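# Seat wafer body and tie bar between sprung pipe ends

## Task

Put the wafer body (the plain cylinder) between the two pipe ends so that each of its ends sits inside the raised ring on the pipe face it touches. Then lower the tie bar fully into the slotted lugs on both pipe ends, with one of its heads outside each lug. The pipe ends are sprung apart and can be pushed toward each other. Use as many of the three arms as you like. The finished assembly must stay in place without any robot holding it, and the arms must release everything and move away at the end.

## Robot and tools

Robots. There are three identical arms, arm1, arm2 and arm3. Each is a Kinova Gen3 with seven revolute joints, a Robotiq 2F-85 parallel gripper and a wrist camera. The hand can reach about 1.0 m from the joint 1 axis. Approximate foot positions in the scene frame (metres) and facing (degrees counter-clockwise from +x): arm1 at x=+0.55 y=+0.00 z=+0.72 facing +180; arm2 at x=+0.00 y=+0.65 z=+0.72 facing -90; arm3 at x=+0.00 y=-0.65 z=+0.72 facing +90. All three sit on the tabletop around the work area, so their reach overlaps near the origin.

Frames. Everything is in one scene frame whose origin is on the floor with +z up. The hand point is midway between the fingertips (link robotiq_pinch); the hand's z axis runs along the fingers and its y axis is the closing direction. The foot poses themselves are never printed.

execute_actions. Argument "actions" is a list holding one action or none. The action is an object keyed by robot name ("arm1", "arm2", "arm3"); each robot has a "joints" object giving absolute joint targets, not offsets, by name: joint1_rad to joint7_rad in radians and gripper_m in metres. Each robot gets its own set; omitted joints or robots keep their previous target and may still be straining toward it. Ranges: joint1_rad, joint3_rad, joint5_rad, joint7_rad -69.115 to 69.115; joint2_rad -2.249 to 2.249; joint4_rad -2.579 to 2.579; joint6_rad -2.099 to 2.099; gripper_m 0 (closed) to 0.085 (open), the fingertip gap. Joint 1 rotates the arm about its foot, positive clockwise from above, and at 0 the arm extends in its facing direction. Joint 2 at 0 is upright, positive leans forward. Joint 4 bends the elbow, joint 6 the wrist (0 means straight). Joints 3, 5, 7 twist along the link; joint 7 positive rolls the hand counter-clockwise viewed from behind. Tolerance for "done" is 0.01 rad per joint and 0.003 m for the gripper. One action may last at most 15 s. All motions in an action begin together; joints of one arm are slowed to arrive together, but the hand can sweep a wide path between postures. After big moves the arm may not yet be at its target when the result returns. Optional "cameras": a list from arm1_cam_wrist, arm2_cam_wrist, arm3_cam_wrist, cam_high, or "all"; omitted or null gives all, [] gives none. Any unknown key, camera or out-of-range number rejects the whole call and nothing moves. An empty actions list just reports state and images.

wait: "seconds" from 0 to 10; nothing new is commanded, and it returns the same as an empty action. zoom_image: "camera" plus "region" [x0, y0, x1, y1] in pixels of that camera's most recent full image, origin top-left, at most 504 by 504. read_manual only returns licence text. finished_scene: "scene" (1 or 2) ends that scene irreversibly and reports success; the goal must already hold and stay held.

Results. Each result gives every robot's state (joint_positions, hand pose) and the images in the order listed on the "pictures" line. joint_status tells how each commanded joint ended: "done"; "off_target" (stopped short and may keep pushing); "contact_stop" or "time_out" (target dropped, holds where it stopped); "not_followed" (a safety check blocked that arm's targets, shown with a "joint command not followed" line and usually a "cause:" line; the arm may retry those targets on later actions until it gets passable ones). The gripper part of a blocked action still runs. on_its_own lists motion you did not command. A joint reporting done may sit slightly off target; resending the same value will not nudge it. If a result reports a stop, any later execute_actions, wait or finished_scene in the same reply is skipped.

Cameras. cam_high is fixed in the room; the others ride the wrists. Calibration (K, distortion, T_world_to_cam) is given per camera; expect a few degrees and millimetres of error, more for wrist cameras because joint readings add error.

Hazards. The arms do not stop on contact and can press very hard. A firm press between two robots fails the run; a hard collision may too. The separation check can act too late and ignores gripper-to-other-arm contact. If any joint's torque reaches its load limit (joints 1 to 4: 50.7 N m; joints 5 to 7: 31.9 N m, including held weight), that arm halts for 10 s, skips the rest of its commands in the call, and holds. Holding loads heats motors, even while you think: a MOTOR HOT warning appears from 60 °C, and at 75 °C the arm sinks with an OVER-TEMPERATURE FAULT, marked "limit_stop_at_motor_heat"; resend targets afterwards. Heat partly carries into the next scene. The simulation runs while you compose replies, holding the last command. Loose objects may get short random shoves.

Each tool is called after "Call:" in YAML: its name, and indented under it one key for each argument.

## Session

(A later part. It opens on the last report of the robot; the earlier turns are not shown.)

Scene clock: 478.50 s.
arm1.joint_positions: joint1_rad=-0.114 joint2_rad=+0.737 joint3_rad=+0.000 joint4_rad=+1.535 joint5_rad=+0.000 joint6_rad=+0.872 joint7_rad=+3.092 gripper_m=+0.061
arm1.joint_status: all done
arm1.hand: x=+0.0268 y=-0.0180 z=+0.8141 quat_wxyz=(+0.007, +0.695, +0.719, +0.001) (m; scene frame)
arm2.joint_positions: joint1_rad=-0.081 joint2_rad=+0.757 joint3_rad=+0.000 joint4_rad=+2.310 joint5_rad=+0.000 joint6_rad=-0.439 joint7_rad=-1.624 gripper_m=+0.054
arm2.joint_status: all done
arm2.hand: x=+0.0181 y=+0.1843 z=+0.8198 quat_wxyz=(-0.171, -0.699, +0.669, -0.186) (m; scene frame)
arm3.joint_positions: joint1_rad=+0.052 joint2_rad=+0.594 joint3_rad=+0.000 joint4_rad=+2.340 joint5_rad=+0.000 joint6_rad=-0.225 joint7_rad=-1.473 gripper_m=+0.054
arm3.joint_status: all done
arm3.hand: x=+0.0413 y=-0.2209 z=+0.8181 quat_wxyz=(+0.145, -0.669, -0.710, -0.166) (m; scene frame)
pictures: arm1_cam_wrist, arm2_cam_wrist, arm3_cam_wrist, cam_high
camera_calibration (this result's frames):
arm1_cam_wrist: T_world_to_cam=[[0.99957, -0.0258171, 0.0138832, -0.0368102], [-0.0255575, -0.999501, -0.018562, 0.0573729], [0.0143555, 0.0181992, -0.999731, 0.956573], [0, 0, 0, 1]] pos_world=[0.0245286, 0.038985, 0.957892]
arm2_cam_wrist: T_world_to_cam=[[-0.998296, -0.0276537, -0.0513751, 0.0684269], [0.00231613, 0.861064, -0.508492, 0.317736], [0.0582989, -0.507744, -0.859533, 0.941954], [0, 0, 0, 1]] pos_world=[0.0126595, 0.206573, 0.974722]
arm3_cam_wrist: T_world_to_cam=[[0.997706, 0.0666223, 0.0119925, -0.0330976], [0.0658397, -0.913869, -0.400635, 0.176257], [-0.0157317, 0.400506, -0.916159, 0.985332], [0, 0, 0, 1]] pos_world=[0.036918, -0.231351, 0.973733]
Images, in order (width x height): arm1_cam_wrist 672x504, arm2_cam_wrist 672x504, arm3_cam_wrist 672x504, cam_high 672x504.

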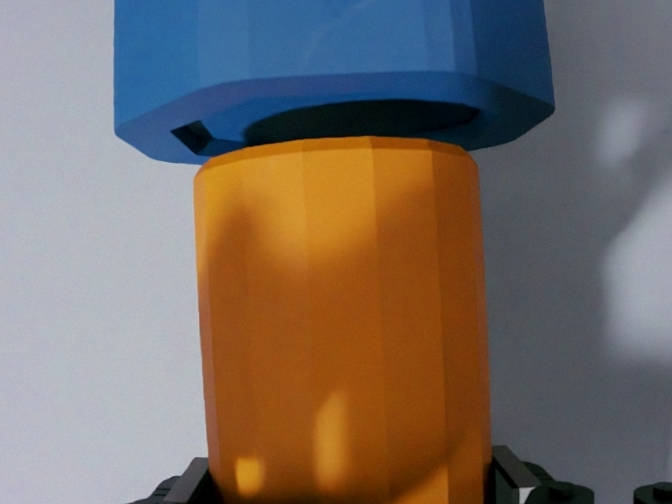

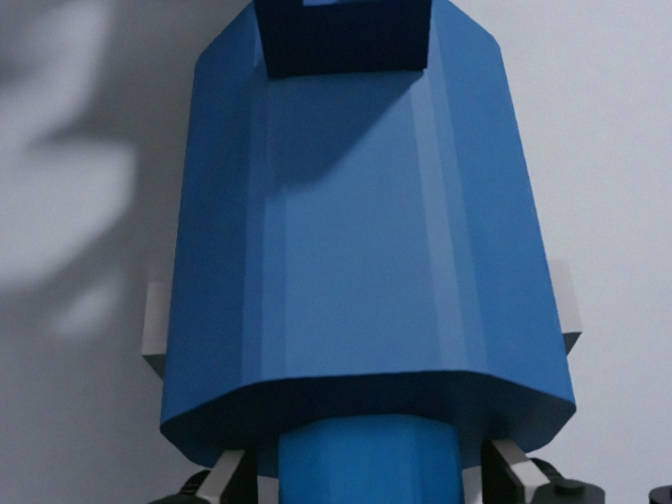

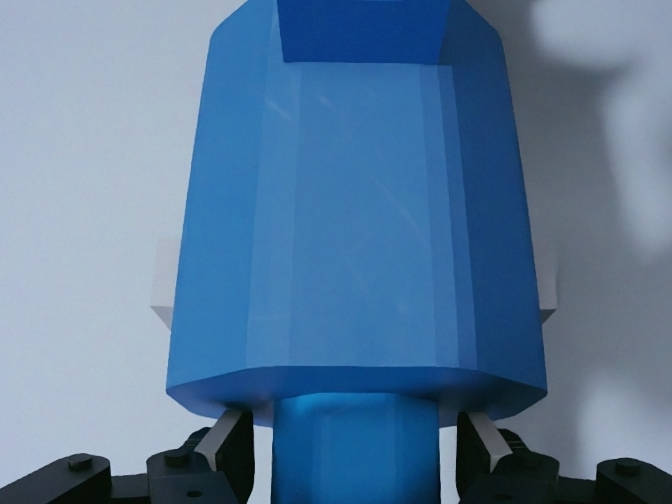

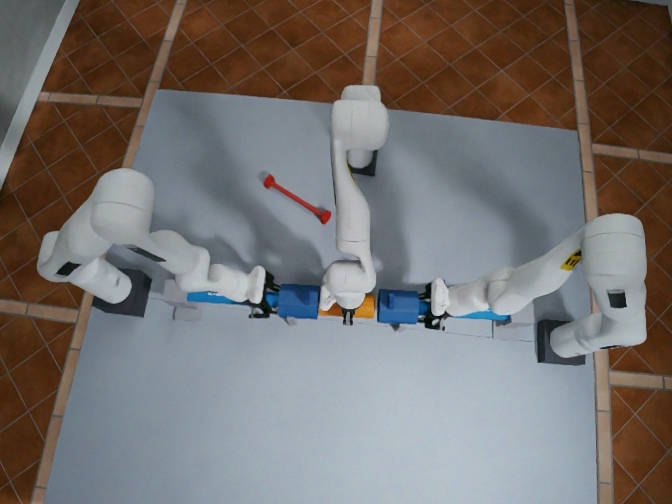

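Call:
execute_actions:
  actions:
    - {"arm2": {"joints": {"joint1_rad": -0.0805, "joint2_rad": 0.7585, "joint4_rad": 2.273, "joint6_rad": -0.4135}}, "arm3": {"joints": {"joint1_rad": 0.0495, "joint2_rad": 0.6038, "joint4_rad": 2.2913, "joint6_rad": -0.1951, "joint7_rad": -1.476}}}
  cameras: ["arm1_cam_wrist", "cam_high"]

Call:
zoom_image:
  camera: "cam_high"
  region: [300, 275, 430, 340]

Scene clock: 494.67 s.
arm1.joint_positions: joint1_rad=-0.115 joint2_rad=+0.737 joint3_rad=-0.001 joint4_rad=+1.535 joint5_rad=-0.001 joint6_rad=+0.872 joint7_rad=+3.092 gripper_m=+0.061
arm1.joint_status: not commanded
arm1.hand: x=+0.0270 y=-0.0194 z=+0.8141 quat_wxyz=(+0.007, +0.695, +0.719, +0.001) (m; scene frame)
arm2.joint_positions: joint1_rad=-0.081 joint2_rad=+0.761 joint3_rad=+0.000 joint4_rad=+2.281 joint5_rad=+0.001 joint6_rad=-0.408 joint7_rad=-1.623 gripper_m=+0.054
arm2.joint_status: all done
arm2.hand: x=+0.0188 y=+0.1772 z=+0.8182 quat_wxyz=(-0.169, -0.700, +0.670, -0.184) (m; scene frame)
arm3.joint_positions: joint1_rad=+0.050 joint2_rad=+0.606 joint3_rad=+0.001 joint4_rad=+2.300 joint5_rad=+0.001 joint6_rad=-0.189 joint7_rad=-1.475 gripper_m=+0.054
arm3.joint_status: all done
arm3.hand: x=+0.0408 y=-0.2106 z=+0.8162 quat_wxyz=(+0.143, -0.669, -0.711, -0.162) (m; scene frame)
pictures: arm1_cam_wrist, cam_high
camera_calibration (this result's frames):
arm1_cam_wrist: T_world_to_cam=[[0.999604, -0.0243051, 0.0141594, -0.0371754], [-0.0240604, -0.999562, -0.017208, 0.0548587], [0.0145714, 0.0168605, -0.999752, 0.956595], [0, 0, 0, 1]] pos_world=[0.0245416, 0.0378024, 0.957828]
Images, in order (width x height): arm1_cam_wrist 672x504, cam_high 672x504.

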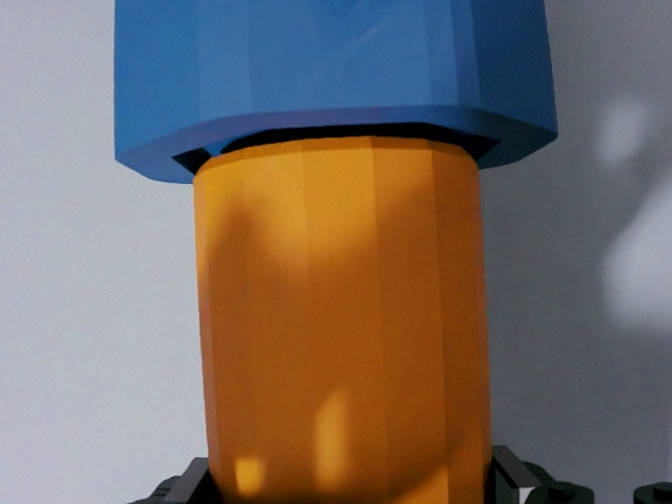

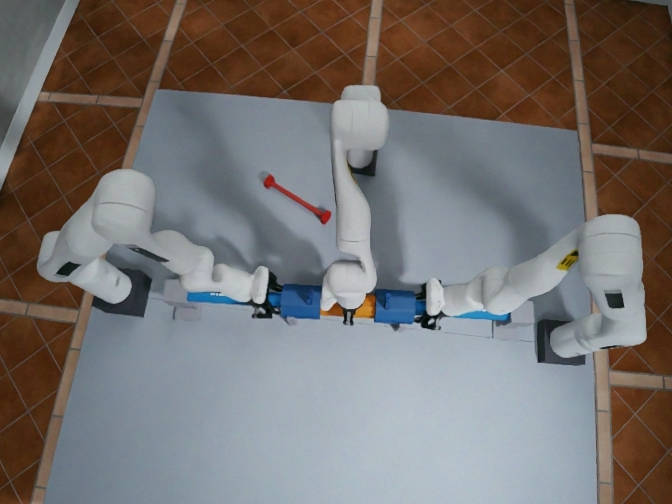

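Region (300, 275, 430, 340) of cam_high's 672x504 image, scaled by 3.877, with more detail than that image has.

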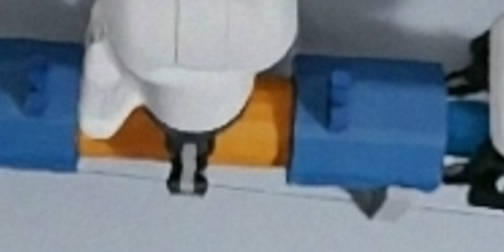

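Call:
execute_actions:
  actions:
    - {"arm1": {"joints": {"joint1_rad": -0.1155, "joint2_rad": 0.7262, "joint4_rad": 1.5291, "joint6_rad": 0.8863, "joint7_rad": 3.0905}}, "arm2": {"joints": {"joint2_rad": 0.7566, "joint4_rad": 2.2922, "joint6_rad": -0.4308}}, "arm3": {"joints": {"joint1_rad": 0.0506, "joint2_rad": 0.5992, "joint4_rad": 2.3102, "joint6_rad": -0.2094}}}
  cameras: ["arm1_cam_wrist"]

Call:
execute_actions:
  actions:
    - {"arm2": {"joints": {"joint2_rad": 0.7595, "joint4_rad": 2.2634, "joint6_rad": -0.4049}}, "arm3": {"joints": {"joint1_rad": 0.049, "joint2_rad": 0.6061, "joint4_rad": 2.2819, "joint6_rad": -0.188}}}
  cameras: ["arm1_cam_wrist", "cam_high"]

Scene clock: 514.60 s.
arm1.joint_positions: joint1_rad=-0.115 joint2_rad=+0.728 joint3_rad=+0.000 joint4_rad=+1.530 joint5_rad=+0.000 joint6_rad=+0.886 joint7_rad=+3.091 gripper_m=+0.061
arm1.joint_status: all done
arm1.hand: x=+0.0268 y=-0.0187 z=+0.8201 quat_wxyz=(+0.007, +0.695, +0.719, +0.001) (m; scene frame)
arm2.joint_positions: joint1_rad=-0.081 joint2_rad=+0.760 joint3_rad=+0.000 joint4_rad=+2.297 joint5_rad=+0.000 joint6_rad=-0.427 joint7_rad=-1.624 gripper_m=+0.054
arm2.joint_status: all done
arm2.hand: x=+0.0186 y=+0.1807 z=+0.8191 quat_wxyz=(-0.170, -0.699, +0.669, -0.186) (m; scene frame)
arm3.joint_positions: joint1_rad=+0.051 joint2_rad=+0.602 joint3_rad=+0.000 joint4_rad=+2.315 joint5_rad=+0.000 joint6_rad=-0.206 joint7_rad=-1.476 gripper_m=+0.054
arm3.joint_status: all done
arm3.hand: x=+0.0409 y=-0.2136 z=+0.8172 quat_wxyz=(+0.145, -0.669, -0.710, -0.165) (m; scene frame)
pictures: arm1_cam_wrist
camera_calibration (this result's frames):
arm1_cam_wrist: T_world_to_cam=[[0.999569, -0.0258183, 0.013994, -0.0369643], [-0.0255565, -0.999501, -0.0185772, 0.0568618], [0.0144666, 0.0182115, -0.999729, 0.962539], [0, 0, 0, 1]] pos_world=[0.0244768, 0.0383498, 0.963852]
Images, in order (width x height): arm1_cam_wrist 672x504.

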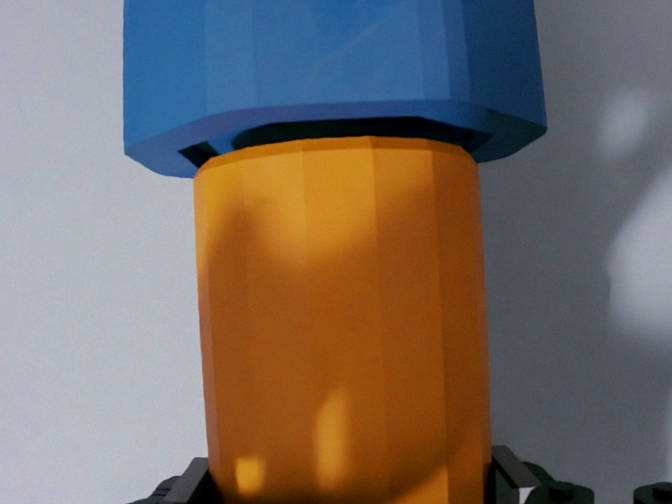

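Scene clock: 515.23 s.
arm1.joint_positions: joint1_rad=-0.115 joint2_rad=+0.726 joint3_rad=+0.000 joint4_rad=+1.530 joint5_rad=+0.000 joint6_rad=+0.887 joint7_rad=+3.091 gripper_m=+0.061
arm1.joint_status: not commanded
arm1.hand: x=+0.0268 y=-0.0183 z=+0.8210 quat_wxyz=(+0.006, +0.695, +0.719, +0.001) (m; scene frame)
arm2.joint_positions: joint1_rad=-0.081 joint2_rad=+0.763 joint3_rad=+0.000 joint4_rad=+2.271 joint5_rad=+0.001 joint6_rad=-0.400 joint7_rad=-1.623 gripper_m=+0.054
arm2.joint_status: all done
arm2.hand: x=+0.0191 y=+0.1739 z=+0.8181 quat_wxyz=(-0.169, -0.699, +0.670, -0.184) (m; scene frame)
arm3.joint_positions: joint1_rad=+0.049 joint2_rad=+0.609 joint3_rad=+0.000 joint4_rad=+2.290 joint5_rad=+0.001 joint6_rad=-0.183 joint7_rad=-1.475 gripper_m=+0.054
arm3.joint_status: all done
arm3.hand: x=+0.0402 y=-0.2067 z=+0.8165 quat_wxyz=(+0.143, -0.669, -0.711, -0.163) (m; scene frame)
pictures: arm1_cam_wrist, cam_high
camera_calibration (this result's frames):
arm1_cam_wrist: T_world_to_cam=[[0.999574, -0.0259498, 0.0133261, -0.0364064], [-0.0256951, -0.99949, -0.0189413, 0.0575566], [0.0138109, 0.0185909, -0.999732, 0.963433], [0, 0, 0, 1]] pos_world=[0.024564, 0.0386715, 0.96475]
Images, in order (width x height): arm1_cam_wrist 672x504, cam_high 672x504.

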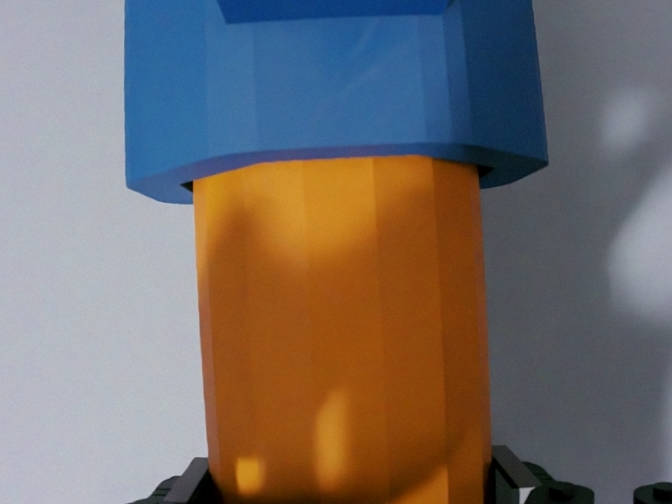

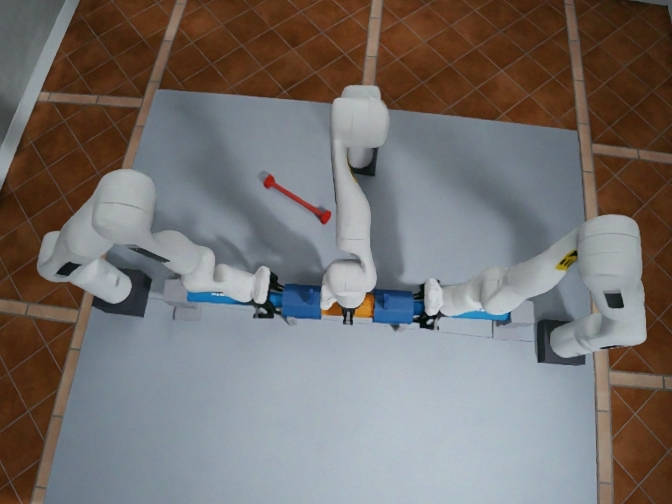

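Call:
execute_actions:
  actions:
    - {"arm1": {"joints": {"joint2_rad": 0.7232, "joint4_rad": 1.5274, "joint6_rad": 0.891}}, "arm2": {"joints": {"joint2_rad": 0.7598, "joint4_rad": 2.2602, "joint6_rad": -0.402}}, "arm3": {"joints": {"joint1_rad": 0.0487, "joint2_rad": 0.6076, "joint4_rad": 2.2756, "joint6_rad": -0.1832}}}
  cameras: ["arm1_cam_wrist", "cam_high"]

Call:
zoom_image:
  camera: "cam_high"
  region: [300, 275, 430, 340]

Scene clock: 530.53 s.
arm1.joint_positions: joint1_rad=-0.116 joint2_rad=+0.725 joint3_rad=+0.000 joint4_rad=+1.528 joint5_rad=+0.000 joint6_rad=+0.891 joint7_rad=+3.091 gripper_m=+0.061
arm1.joint_status: all done
arm1.hand: x=+0.0270 y=-0.0189 z=+0.8222 quat_wxyz=(+0.007, +0.695, +0.719, +0.001) (m; scene frame)
arm2.joint_positions: joint1_rad=-0.081 joint2_rad=+0.763 joint3_rad=+0.000 joint4_rad=+2.268 joint5_rad=+0.001 joint6_rad=-0.397 joint7_rad=-1.623 gripper_m=+0.054
arm2.joint_status: all done
arm2.hand: x=+0.0191 y=+0.1731 z=+0.8181 quat_wxyz=(-0.169, -0.700, +0.670, -0.184) (m; scene frame)
arm3.joint_positions: joint1_rad=+0.049 joint2_rad=+0.610 joint3_rad=+0.000 joint4_rad=+2.284 joint5_rad=+0.001 joint6_rad=-0.177 joint7_rad=-1.475 gripper_m=+0.054
arm3.joint_status: all done
arm3.hand: x=+0.0405 y=-0.2052 z=+0.8164 quat_wxyz=(+0.143, -0.669, -0.711, -0.162) (m; scene frame)
pictures: arm1_cam_wrist, cam_high
camera_calibration (this result's frames):
arm1_cam_wrist: T_world_to_cam=[[0.999585, -0.0249696, 0.0143637, -0.0374861], [-0.024702, -0.999523, -0.0185183, 0.0565872], [0.0148192, 0.0181558, -0.999725, 0.964598], [0, 0, 0, 1]] pos_world=[0.0245738, 0.0381112, 0.965919]
Images, in order (width x height): arm1_cam_wrist 672x504, cam_high 672x504.

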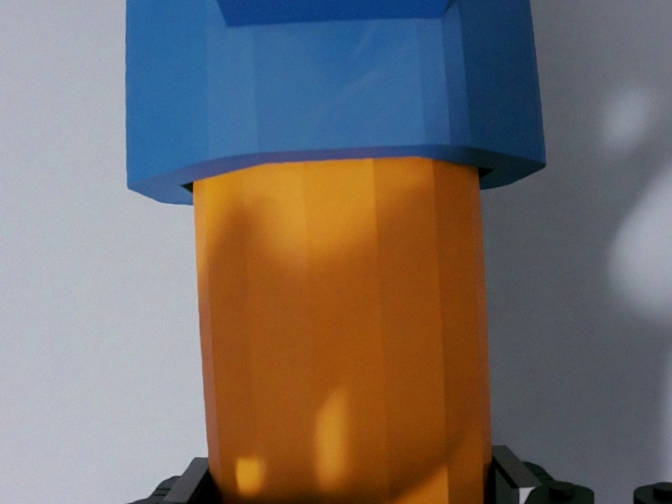

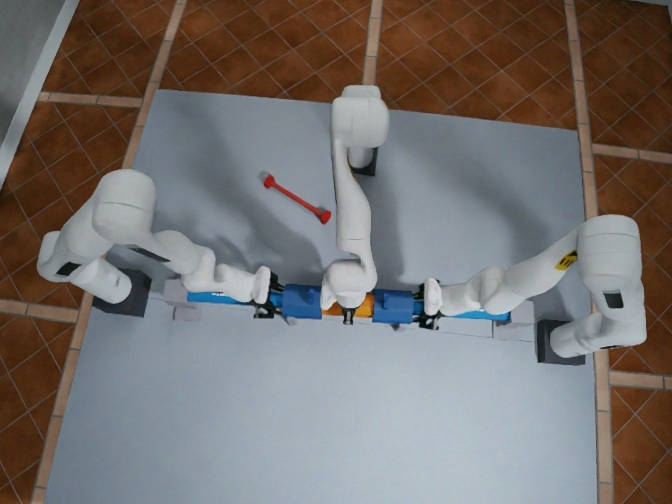

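Region (300, 275, 430, 340) of cam_high's 672x504 image, scaled by 3.877, with more detail than that image has.

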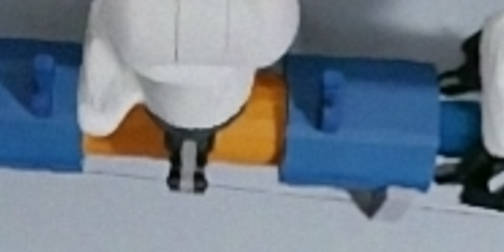

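Call:
execute_actions:
  actions:
    - {"arm1": {"joints": {"gripper_m": 0.085}}}
  cameras: []

Call:
execute_actions:
  actions:
    - {"arm1": {"joints": {"joint2_rad": 0.6358, "joint4_rad": 1.4532, "joint6_rad": 1.0526}}}
  cameras: ["arm1_cam_wrist"]

Call:
execute_actions:
  actions:
    - {"arm1": {"joints": {"joint1_rad": 0.6185, "joint2_rad": 0.2168, "joint4_rad": 2.3737, "joint6_rad": 0.5511, "joint7_rad": 3.2805, "gripper_m": 0.05}}}
  cameras: ["arm1_cam_wrist", "cam_high"]

Scene clock: 556.87 s.
arm1.joint_positions: joint1_rad=-0.116 joint2_rad=+0.723 joint3_rad=+0.000 joint4_rad=+1.527 joint5_rad=+0.000 joint6_rad=+0.891 joint7_rad=+3.091 gripper_m=+0.085
arm1.joint_status: all done
arm1.hand: x=+0.0261 y=-0.0187 z=+0.8232 quat_wxyz=(+0.006, +0.695, +0.719, +0.000) (m; scene frame)
arm2.joint_positions: joint1_rad=-0.081 joint2_rad=+0.763 joint3_rad=+0.000 joint4_rad=+2.268 joint5_rad=+0.001 joint6_rad=-0.397 joint7_rad=-1.623 gripper_m=+0.054
arm2.joint_status: not commanded
arm2.hand: x=+0.0191 y=+0.1731 z=+0.8181 quat_wxyz=(-0.169, -0.700, +0.670, -0.184) (m; scene frame)
arm3.joint_positions: joint1_rad=+0.049 joint2_rad=+0.610 joint3_rad=+0.001 joint4_rad=+2.284 joint5_rad=+0.000 joint6_rad=-0.177 joint7_rad=-1.475 gripper_m=+0.054
arm3.joint_status: not commanded
arm3.hand: x=+0.0406 y=-0.2051 z=+0.8164 quat_wxyz=(+0.143, -0.669, -0.711, -0.163) (m; scene frame)
pictures: none
No camera images: the call's "cameras" was empty. Leave "cameras" out to get every camera's image.

Scene clock: 557.77 s.
arm1.joint_positions: joint1_rad=-0.115 joint2_rad=+0.636 joint3_rad=+0.000 joint4_rad=+1.453 joint5_rad=+0.000 joint6_rad=+1.053 joint7_rad=+3.091 gripper_m=+0.085
arm1.joint_status: all done
arm1.hand: x=+0.0255 y=-0.0182 z=+0.8881 quat_wxyz=(+0.006, +0.695, +0.719, +0.000) (m; scene frame)
arm2.joint_positions: joint1_rad=-0.081 joint2_rad=+0.763 joint3_rad=+0.000 joint4_rad=+2.268 joint5_rad=+0.001 joint6_rad=-0.397 joint7_rad=-1.623 gripper_m=+0.054
arm2.joint_status: not commanded
arm2.hand: x=+0.0191 y=+0.1731 z=+0.8181 quat_wxyz=(-0.169, -0.700, +0.670, -0.184) (m; scene frame)
arm3.joint_positions: joint1_rad=+0.049 joint2_rad=+0.610 joint3_rad=+0.001 joint4_rad=+2.284 joint5_rad=+0.000 joint6_rad=-0.177 joint7_rad=-1.475 gripper_m=+0.054
arm3.joint_status: not commanded
arm3.hand: x=+0.0406 y=-0.2051 z=+0.8164 quat_wxyz=(+0.143, -0.669, -0.711, -0.163) (m; scene frame)
pictures: arm1_cam_wrist
camera_calibration (this result's frames):
arm1_cam_wrist: T_world_to_cam=[[0.999599, -0.0258411, 0.0115958, -0.0344544], [-0.0256258, -0.999503, -0.0183511, 0.0583675], [0.0120642, 0.0180466, -0.999764, 1.03066], [0, 0, 0, 1]] pos_world=[0.0235023, 0.0388483, 1.03188]
Images, in order (width x height): arm1_cam_wrist 672x504.

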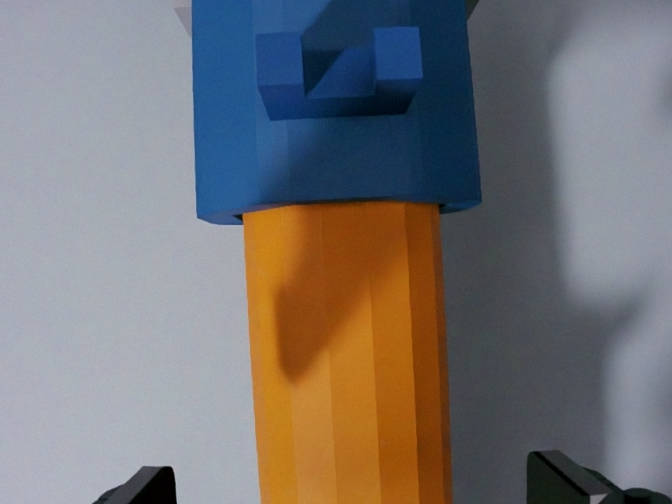

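Scene clock: 559.97 s.
arm1.joint_positions: joint1_rad=+0.618 joint2_rad=+0.217 joint3_rad=+0.000 joint4_rad=+2.374 joint5_rad=+0.000 joint6_rad=+0.551 joint7_rad=+3.280 gripper_m=+0.050
arm1.joint_status: all done
arm1.hand: x=+0.3608 y=+0.1749 z=+0.8499 quat_wxyz=(+0.006, +0.863, +0.506, +0.002) (m; scene frame)
arm2.joint_positions: joint1_rad=-0.081 joint2_rad=+0.763 joint3_rad=+0.000 joint4_rad=+2.268 joint5_rad=+0.001 joint6_rad=-0.397 joint7_rad=-1.623 gripper_m=+0.054
arm2.joint_status: not commanded
arm2.hand: x=+0.0191 y=+0.1731 z=+0.8181 quat_wxyz=(-0.169, -0.700, +0.670, -0.184) (m; scene frame)
arm3.joint_positions: joint1_rad=+0.049 joint2_rad=+0.610 joint3_rad=+0.001 joint4_rad=+2.284 joint5_rad=+0.000 joint6_rad=-0.177 joint7_rad=-1.475 gripper_m=+0.054
arm3.joint_status: not commanded
arm3.hand: x=+0.0406 y=-0.2051 z=+0.8164 quat_wxyz=(+0.143, -0.669, -0.711, -0.163) (m; scene frame)
pictures: arm1_cam_wrist, cam_high
camera_calibration (this result's frames):
arm1_cam_wrist: T_world_to_cam=[[0.842033, -0.53924, 0.0141961, -0.219799], [-0.538851, -0.842058, -0.0240223, 0.421713], [0.0249077, 0.012578, -0.999611, 0.981052], [0, 0, 0, 1]] pos_world=[0.387883, 0.224243, 0.99392]
Images, in order (width x height): arm1_cam_wrist 672x504, cam_high 672x504.

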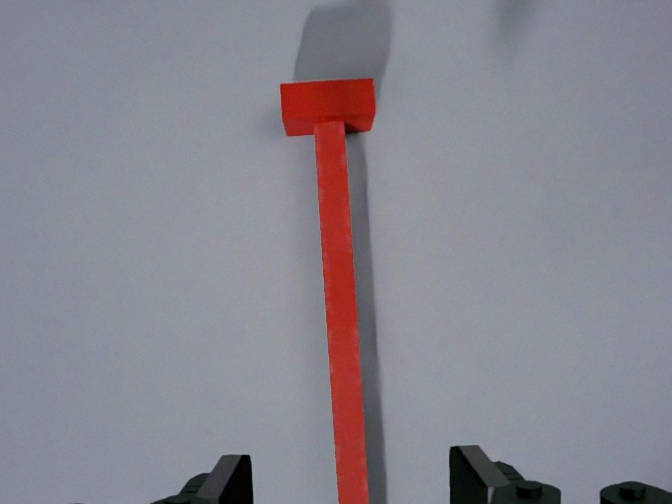

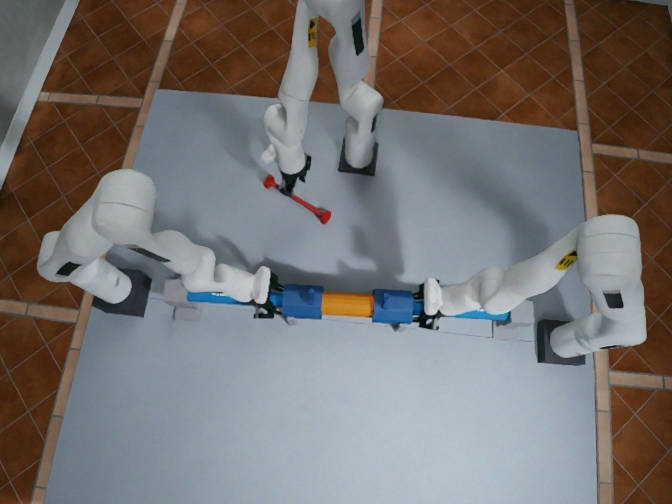

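Call:
execute_actions:
  actions:
    - {"arm1": {"joints": {"joint1_rad": 0.65, "joint2_rad": 0.5554, "joint4_rad": 2.4779, "joint6_rad": 0.1082, "joint7_rad": 3.329, "gripper_m": 0.04}}}
  cameras: ["arm1_cam_wrist"]

Scene clock: 583.53 s.
arm1.joint_positions: joint1_rad=+0.650 joint2_rad=+0.555 joint3_rad=+0.000 joint4_rad=+2.478 joint5_rad=+0.000 joint6_rad=+0.108 joint7_rad=+3.329 gripper_m=+0.040
arm1.joint_status: all done
arm1.hand: x=+0.3667 y=+0.1806 z=+0.7519 quat_wxyz=(+0.005, +0.858, +0.513, +0.002) (m; scene frame)
arm2.joint_positions: joint1_rad=-0.081 joint2_rad=+0.763 joint3_rad=+0.000 joint4_rad=+2.268 joint5_rad=+0.001 joint6_rad=-0.397 joint7_rad=-1.623 gripper_m=+0.054
arm2.joint_status: not commanded
arm2.hand: x=+0.0191 y=+0.1731 z=+0.8181 quat_wxyz=(-0.169, -0.700, +0.670, -0.184) (m; scene frame)
arm3.joint_positions: joint1_rad=+0.049 joint2_rad=+0.610 joint3_rad=+0.001 joint4_rad=+2.284 joint5_rad=+0.000 joint6_rad=-0.177 joint7_rad=-1.475 gripper_m=+0.054
arm3.joint_status: not commanded
arm3.hand: x=+0.0406 y=-0.2051 z=+0.8164 quat_wxyz=(+0.143, -0.669, -0.711, -0.163) (m; scene frame)
pictures: arm1_cam_wrist
camera_calibration (this result's frames):
arm1_cam_wrist: T_world_to_cam=[[0.850949, -0.52507, 0.0136871, -0.225702], [-0.524691, -0.850958, -0.0238819, 0.423581], [0.0241868, 0.0131408, -0.999621, 0.883051], [0, 0, 0, 1]] pos_world=[0.392952, 0.230336, 0.895922]
Images, in order (width x height): arm1_cam_wrist 672x504.

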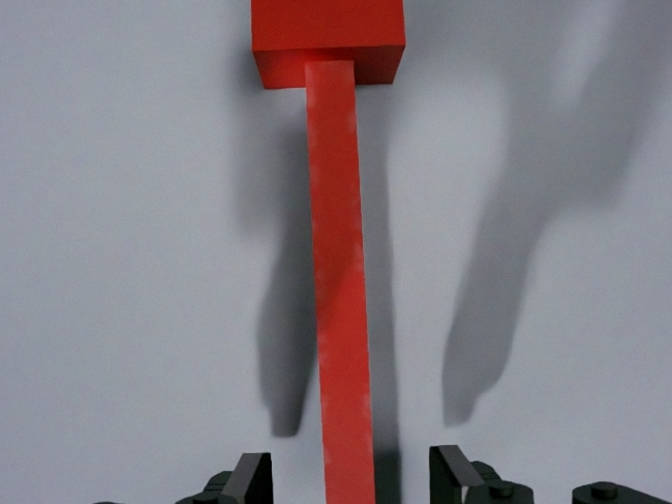

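Call:
execute_actions:
  actions:
    - {"arm1": {"joints": {"joint2_rad": 0.5863, "joint4_rad": 2.4819, "joint6_rad": 0.0734, "gripper_m": 0.025}}}
  cameras: []

Call:
execute_actions:
  actions:
    - {"arm1": {"joints": {"gripper_m": 0.0}}}
  cameras: ["arm1_cam_wrist"]

Call:
execute_actions:
  actions:
    - {"arm1": {"joints": {"joint1_rad": -0.147, "joint2_rad": 0.2224, "joint4_rad": 1.9673, "joint6_rad": 0.9518, "joint7_rad": 3.059}}}
  cameras: ["cam_high"]

Call:
execute_actions:
  actions:
    - {"arm1": {"joints": {"joint1_rad": -0.1105, "joint2_rad": 0.5816, "joint4_rad": 1.3869, "joint6_rad": 1.1732, "joint7_rad": 3.0955}}}

Scene clock: 613.53 s.
arm1.joint_positions: joint1_rad=+0.650 joint2_rad=+0.586 joint3_rad=+0.000 joint4_rad=+2.482 joint5_rad=+0.000 joint6_rad=+0.073 joint7_rad=+3.329 gripper_m=+0.025
arm1.joint_status: all done
arm1.hand: x=+0.3668 y=+0.1805 z=+0.7438 quat_wxyz=(+0.005, +0.858, +0.513, +0.002) (m; scene frame)
arm2.joint_positions: joint1_rad=-0.081 joint2_rad=+0.763 joint3_rad=+0.000 joint4_rad=+2.268 joint5_rad=+0.001 joint6_rad=-0.397 joint7_rad=-1.623 gripper_m=+0.054
arm2.joint_status: not commanded
arm2.hand: x=+0.0191 y=+0.1731 z=+0.8181 quat_wxyz=(-0.169, -0.700, +0.670, -0.184) (m; scene frame)
arm3.joint_positions: joint1_rad=+0.049 joint2_rad=+0.610 joint3_rad=+0.001 joint4_rad=+2.284 joint5_rad=+0.000 joint6_rad=-0.177 joint7_rad=-1.475 gripper_m=+0.054
arm3.joint_status: not commanded
arm3.hand: x=+0.0406 y=-0.2051 z=+0.8164 quat_wxyz=(+0.143, -0.669, -0.711, -0.163) (m; scene frame)
pictures: none
No camera images: the call's "cameras" was empty. Leave "cameras" out to get every camera's image.

Scene clock: 614.23 s.
arm1.joint_positions: joint1_rad=+0.650 joint2_rad=+0.585 joint3_rad=+0.000 joint4_rad=+2.482 joint5_rad=+0.000 joint6_rad=+0.074 joint7_rad=+3.329 gripper_m=+0.009
arm1.joint_status: gripper_m off_target (ended at +0.009, target +0.000)
arm1.hand: x=+0.3666 y=+0.1805 z=+0.7441 quat_wxyz=(+0.005, +0.858, +0.513, +0.002) (m; scene frame)
arm2.joint_positions: joint1_rad=-0.081 joint2_rad=+0.763 joint3_rad=+0.000 joint4_rad=+2.268 joint5_rad=+0.001 joint6_rad=-0.397 joint7_rad=-1.623 gripper_m=+0.054
arm2.joint_status: not commanded
arm2.hand: x=+0.0191 y=+0.1731 z=+0.8181 quat_wxyz=(-0.169, -0.700, +0.670, -0.184) (m; scene frame)
arm3.joint_positions: joint1_rad=+0.049 joint2_rad=+0.610 joint3_rad=+0.001 joint4_rad=+2.284 joint5_rad=+0.000 joint6_rad=-0.177 joint7_rad=-1.475 gripper_m=+0.054
arm3.joint_status: not commanded
arm3.hand: x=+0.0406 y=-0.2051 z=+0.8164 quat_wxyz=(+0.143, -0.669, -0.711, -0.163) (m; scene frame)
pictures: arm1_cam_wrist
camera_calibration (this result's frames):
arm1_cam_wrist: T_world_to_cam=[[0.851257, -0.524585, 0.013107, -0.225368], [-0.524212, -0.851251, -0.0239506, 0.423298], [0.0237215, 0.0135173, -0.999627, 0.875424], [0, 0, 0, 1]] pos_world=[0.392978, 0.230275, 0.88819]
Images, in order (width x height): arm1_cam_wrist 672x504.

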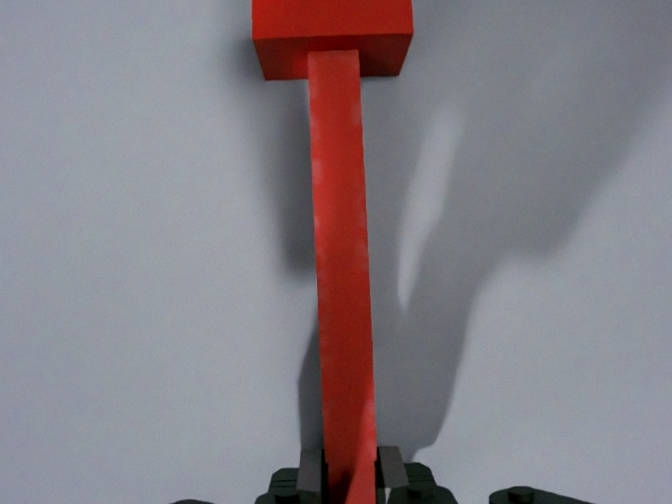

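Scene clock: 616.30 s.
arm1.joint_positions: joint1_rad=-0.147 joint2_rad=+0.223 joint3_rad=+0.000 joint4_rad=+1.968 joint5_rad=+0.000 joint6_rad=+0.952 joint7_rad=+3.059 gripper_m=+0.009
arm1.joint_status: all done
arm1.hand: x=+0.1992 y=-0.0140 z=+0.9344 quat_wxyz=(+0.006, +0.695, +0.719, +0.001) (m; scene frame)
arm2.joint_positions: joint1_rad=-0.081 joint2_rad=+0.763 joint3_rad=+0.000 joint4_rad=+2.268 joint5_rad=+0.001 joint6_rad=-0.397 joint7_rad=-1.623 gripper_m=+0.054
arm2.joint_status: not commanded
arm2.hand: x=+0.0191 y=+0.1731 z=+0.8181 quat_wxyz=(-0.169, -0.700, +0.670, -0.184) (m; scene frame)
arm3.joint_positions: joint1_rad=+0.049 joint2_rad=+0.610 joint3_rad=+0.001 joint4_rad=+2.284 joint5_rad=+0.000 joint6_rad=-0.177 joint7_rad=-1.475 gripper_m=+0.054
arm3.joint_status: not commanded
arm3.hand: x=+0.0406 y=-0.2051 z=+0.8164 quat_wxyz=(+0.143, -0.669, -0.711, -0.163) (m; scene frame)
pictures: cam_high
Images, in order (width x height): cam_high 672x504.

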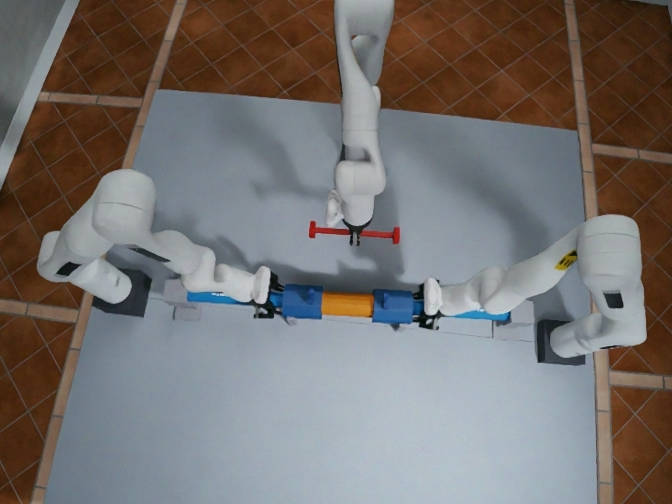

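Scene clock: 618.10 s.
arm1.joint_positions: joint1_rad=-0.111 joint2_rad=+0.583 joint3_rad=+0.000 joint4_rad=+1.388 joint5_rad=+0.000 joint6_rad=+1.173 joint7_rad=+3.095 gripper_m=+0.009
arm1.joint_status: all done
arm1.hand: x=+0.0273 y=-0.0150 z=+0.9345 quat_wxyz=(+0.006, +0.695, +0.719, +0.001) (m; scene frame)
arm2.joint_positions: joint1_rad=-0.081 joint2_rad=+0.763 joint3_rad=+0.000 joint4_rad=+2.268 joint5_rad=+0.001 joint6_rad=-0.397 joint7_rad=-1.623 gripper_m=+0.054
arm2.joint_status: not commanded
arm2.hand: x=+0.0191 y=+0.1731 z=+0.8181 quat_wxyz=(-0.169, -0.700, +0.670, -0.184) (m; scene frame)
arm3.joint_positions: joint1_rad=+0.049 joint2_rad=+0.610 joint3_rad=+0.001 joint4_rad=+2.284 joint5_rad=+0.000 joint6_rad=-0.177 joint7_rad=-1.475 gripper_m=+0.054
arm3.joint_status: not commanded
arm3.hand: x=+0.0406 y=-0.2051 z=+0.8164 quat_wxyz=(+0.143, -0.669, -0.711, -0.163) (m; scene frame)
pictures: arm1_cam_wrist, arm2_cam_wrist, arm3_cam_wrist, cam_high
camera_calibration (this result's frames):
arm1_cam_wrist: T_world_to_cam=[[0.99958, -0.0258089, 0.0132023, -0.0382596], [-0.0255622, -0.999502, -0.0185248, 0.0625729], [0.0136738, 0.0181795, -0.999741, 1.07685], [0, 0, 0, 1]] pos_world=[0.0251184, 0.0419777, 1.07824]
arm2_cam_wrist: T_world_to_cam=[[-0.998319, -0.0276132, -0.0509542, 0.0687105], [0.00174942, 0.864439, -0.502735, 0.321193], [0.0579289, -0.501979, -0.862938, 0.936515], [0, 0, 0, 1]] pos_world=[0.0137818, 0.194356, 0.97313]
arm3_cam_wrist: T_world_to_cam=[[0.997644, 0.0678023, 0.0104622, -0.0319507], [0.0664376, -0.916803, -0.393774, 0.183824], [-0.017107, 0.393541, -0.919148, 0.978474], [0, 0, 0, 1]] pos_world=[0.0364013, -0.214373, 0.972082]
Images, in order (width x height): arm1_cam_wrist 672x504, arm2_cam_wrist 672x504, arm3_cam_wrist 672x504, cam_high 672x504.

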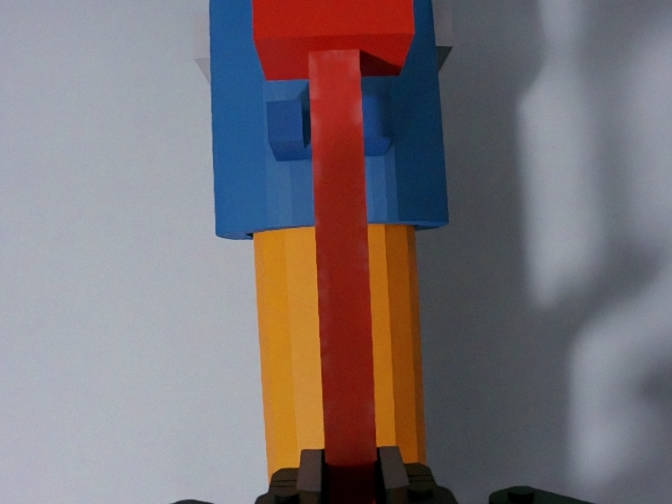

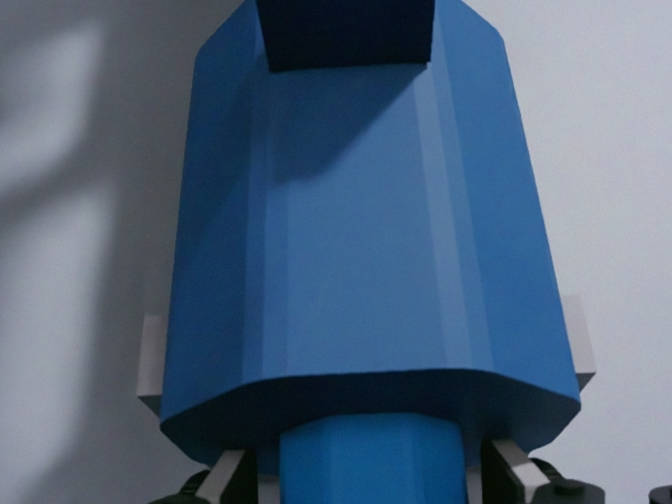

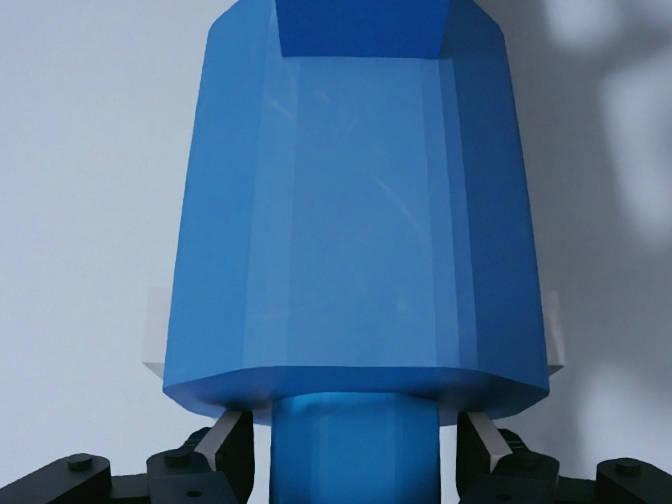

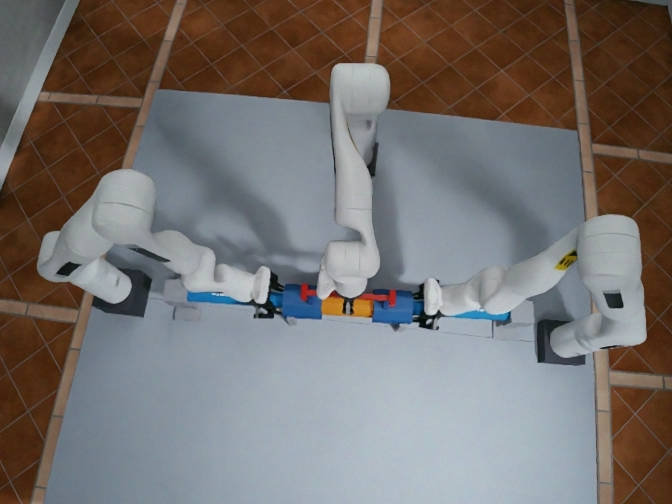

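Call:
zoom_image:
  camera: "cam_high"
  region: [285, 272, 415, 332]

Region (285, 272, 415, 332) of cam_high's 672x504 image, scaled by 3.877, with more detail than that image has; it fills the top 233 rows of this view, and the rest is white.

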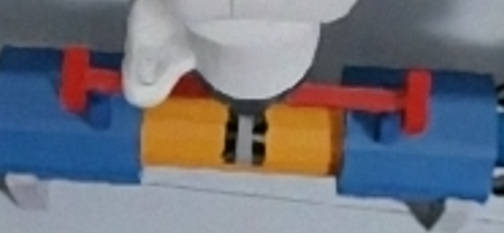

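Call:
execute_actions:
  actions:
    - {"arm1": {"joints": {"joint1_rad": -0.1134, "joint2_rad": 0.5978, "joint4_rad": 1.4149, "joint6_rad": 1.1289, "joint7_rad": 3.1026}}}

Call:
zoom_image:
  camera: "cam_high"
  region: [285, 272, 415, 332]

Scene clock: 650.97 s.
arm1.joint_positions: joint1_rad=-0.113 joint2_rad=+0.599 joint3_rad=+0.000 joint4_rad=+1.416 joint5_rad=+0.000 joint6_rad=+1.129 joint7_rad=+3.103 gripper_m=+0.009
arm1.joint_status: all done
arm1.hand: x=+0.0275 y=-0.0167 z=+0.9179 quat_wxyz=(+0.006, +0.692, +0.722, +0.001) (m; scene frame)
arm2.joint_positions: joint1_rad=-0.081 joint2_rad=+0.763 joint3_rad=+0.000 joint4_rad=+2.268 joint5_rad=+0.001 joint6_rad=-0.397 joint7_rad=-1.623 gripper_m=+0.054
arm2.joint_status: not commanded
arm2.hand: x=+0.0191 y=+0.1731 z=+0.8181 quat_wxyz=(-0.169, -0.700, +0.670, -0.184) (m; scene frame)
arm3.joint_positions: joint1_rad=+0.049 joint2_rad=+0.610 joint3_rad=+0.001 joint4_rad=+2.284 joint5_rad=+0.000 joint6_rad=-0.177 joint7_rad=-1.475 gripper_m=+0.054
arm3.joint_status: not commanded
arm3.hand: x=+0.0406 y=-0.2051 z=+0.8164 quat_wxyz=(+0.143, -0.669, -0.711, -0.163) (m; scene frame)
pictures: arm1_cam_wrist, arm2_cam_wrist, arm3_cam_wrist, cam_high
camera_calibration (this result's frames):
arm1_cam_wrist: T_world_to_cam=[[0.999788, -0.0158406, 0.0131568, -0.0380664], [-0.0155969, -0.999709, -0.0184235, 0.060279], [0.0134448, 0.0182144, -0.999744, 1.06035], [0, 0, 0, 1]] pos_world=[0.0247422, 0.0403447, 1.06169]
arm2_cam_wrist: T_world_to_cam=[[-0.998319, -0.0276133, -0.0509541, 0.0687104], [0.00174935, 0.864439, -0.502735, 0.321193], [0.0579289, -0.501979, -0.862938, 0.936515], [0, 0, 0, 1]] pos_world=[0.0137818, 0.194356, 0.97313]
arm3_cam_wrist: T_world_to_cam=[[0.997644, 0.0678021, 0.0104623, -0.0319509], [0.0664375, -0.916803, -0.393774, 0.183824], [-0.0171068, 0.393541, -0.919148, 0.978474], [0, 0, 0, 1]] pos_world=[0.0364014, -0.214373, 0.972082]
Images, in order (width x height): arm1_cam_wrist 672x504, arm2_cam_wrist 672x504, arm3_cam_wrist 672x504, cam_high 672x504.

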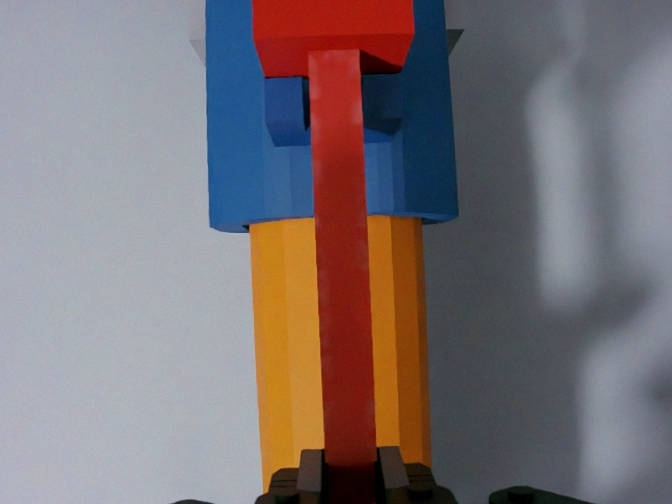

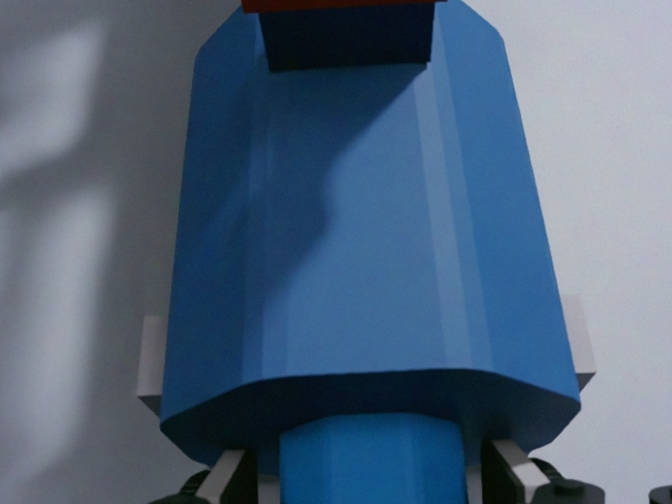

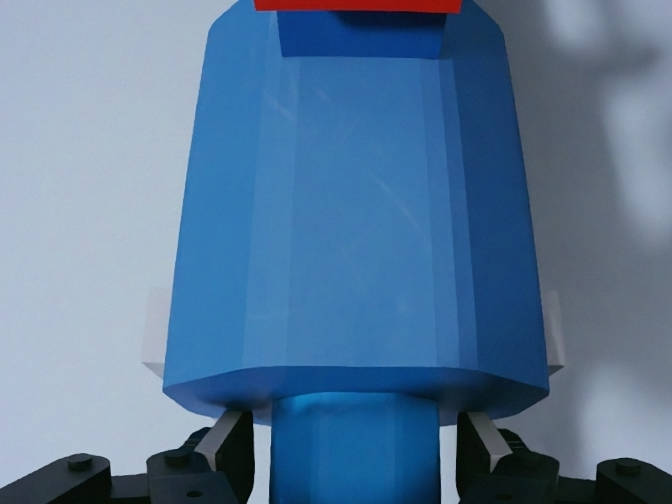

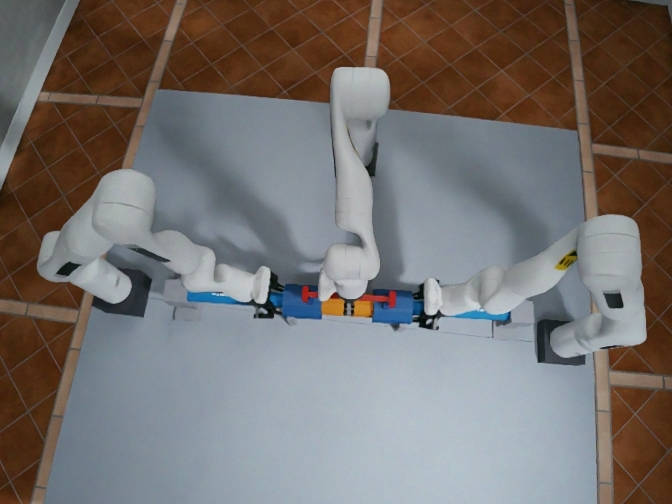

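Region (285, 272, 415, 332) of cam_high's 672x504 image, scaled by 3.877, with more detail than that image has; it fills the top 233 rows of this view, and the rest is white.

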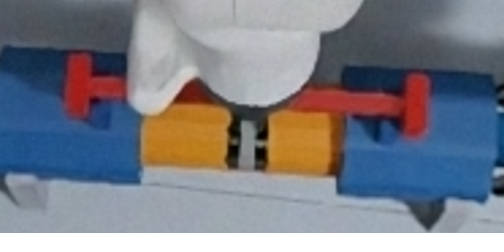

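Call:
zoom_image:
  camera: "arm1_cam_wrist"
  region: [240, 20, 430, 160]

Region (240, 20, 430, 160) of arm1_cam_wrist's 672x504 image, scaled by 2.653; it fills the top 371 rows of this view, and the rest is white.

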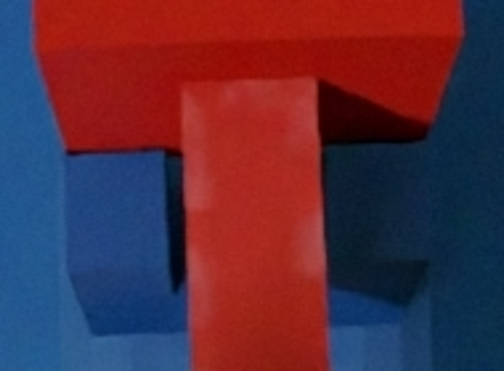

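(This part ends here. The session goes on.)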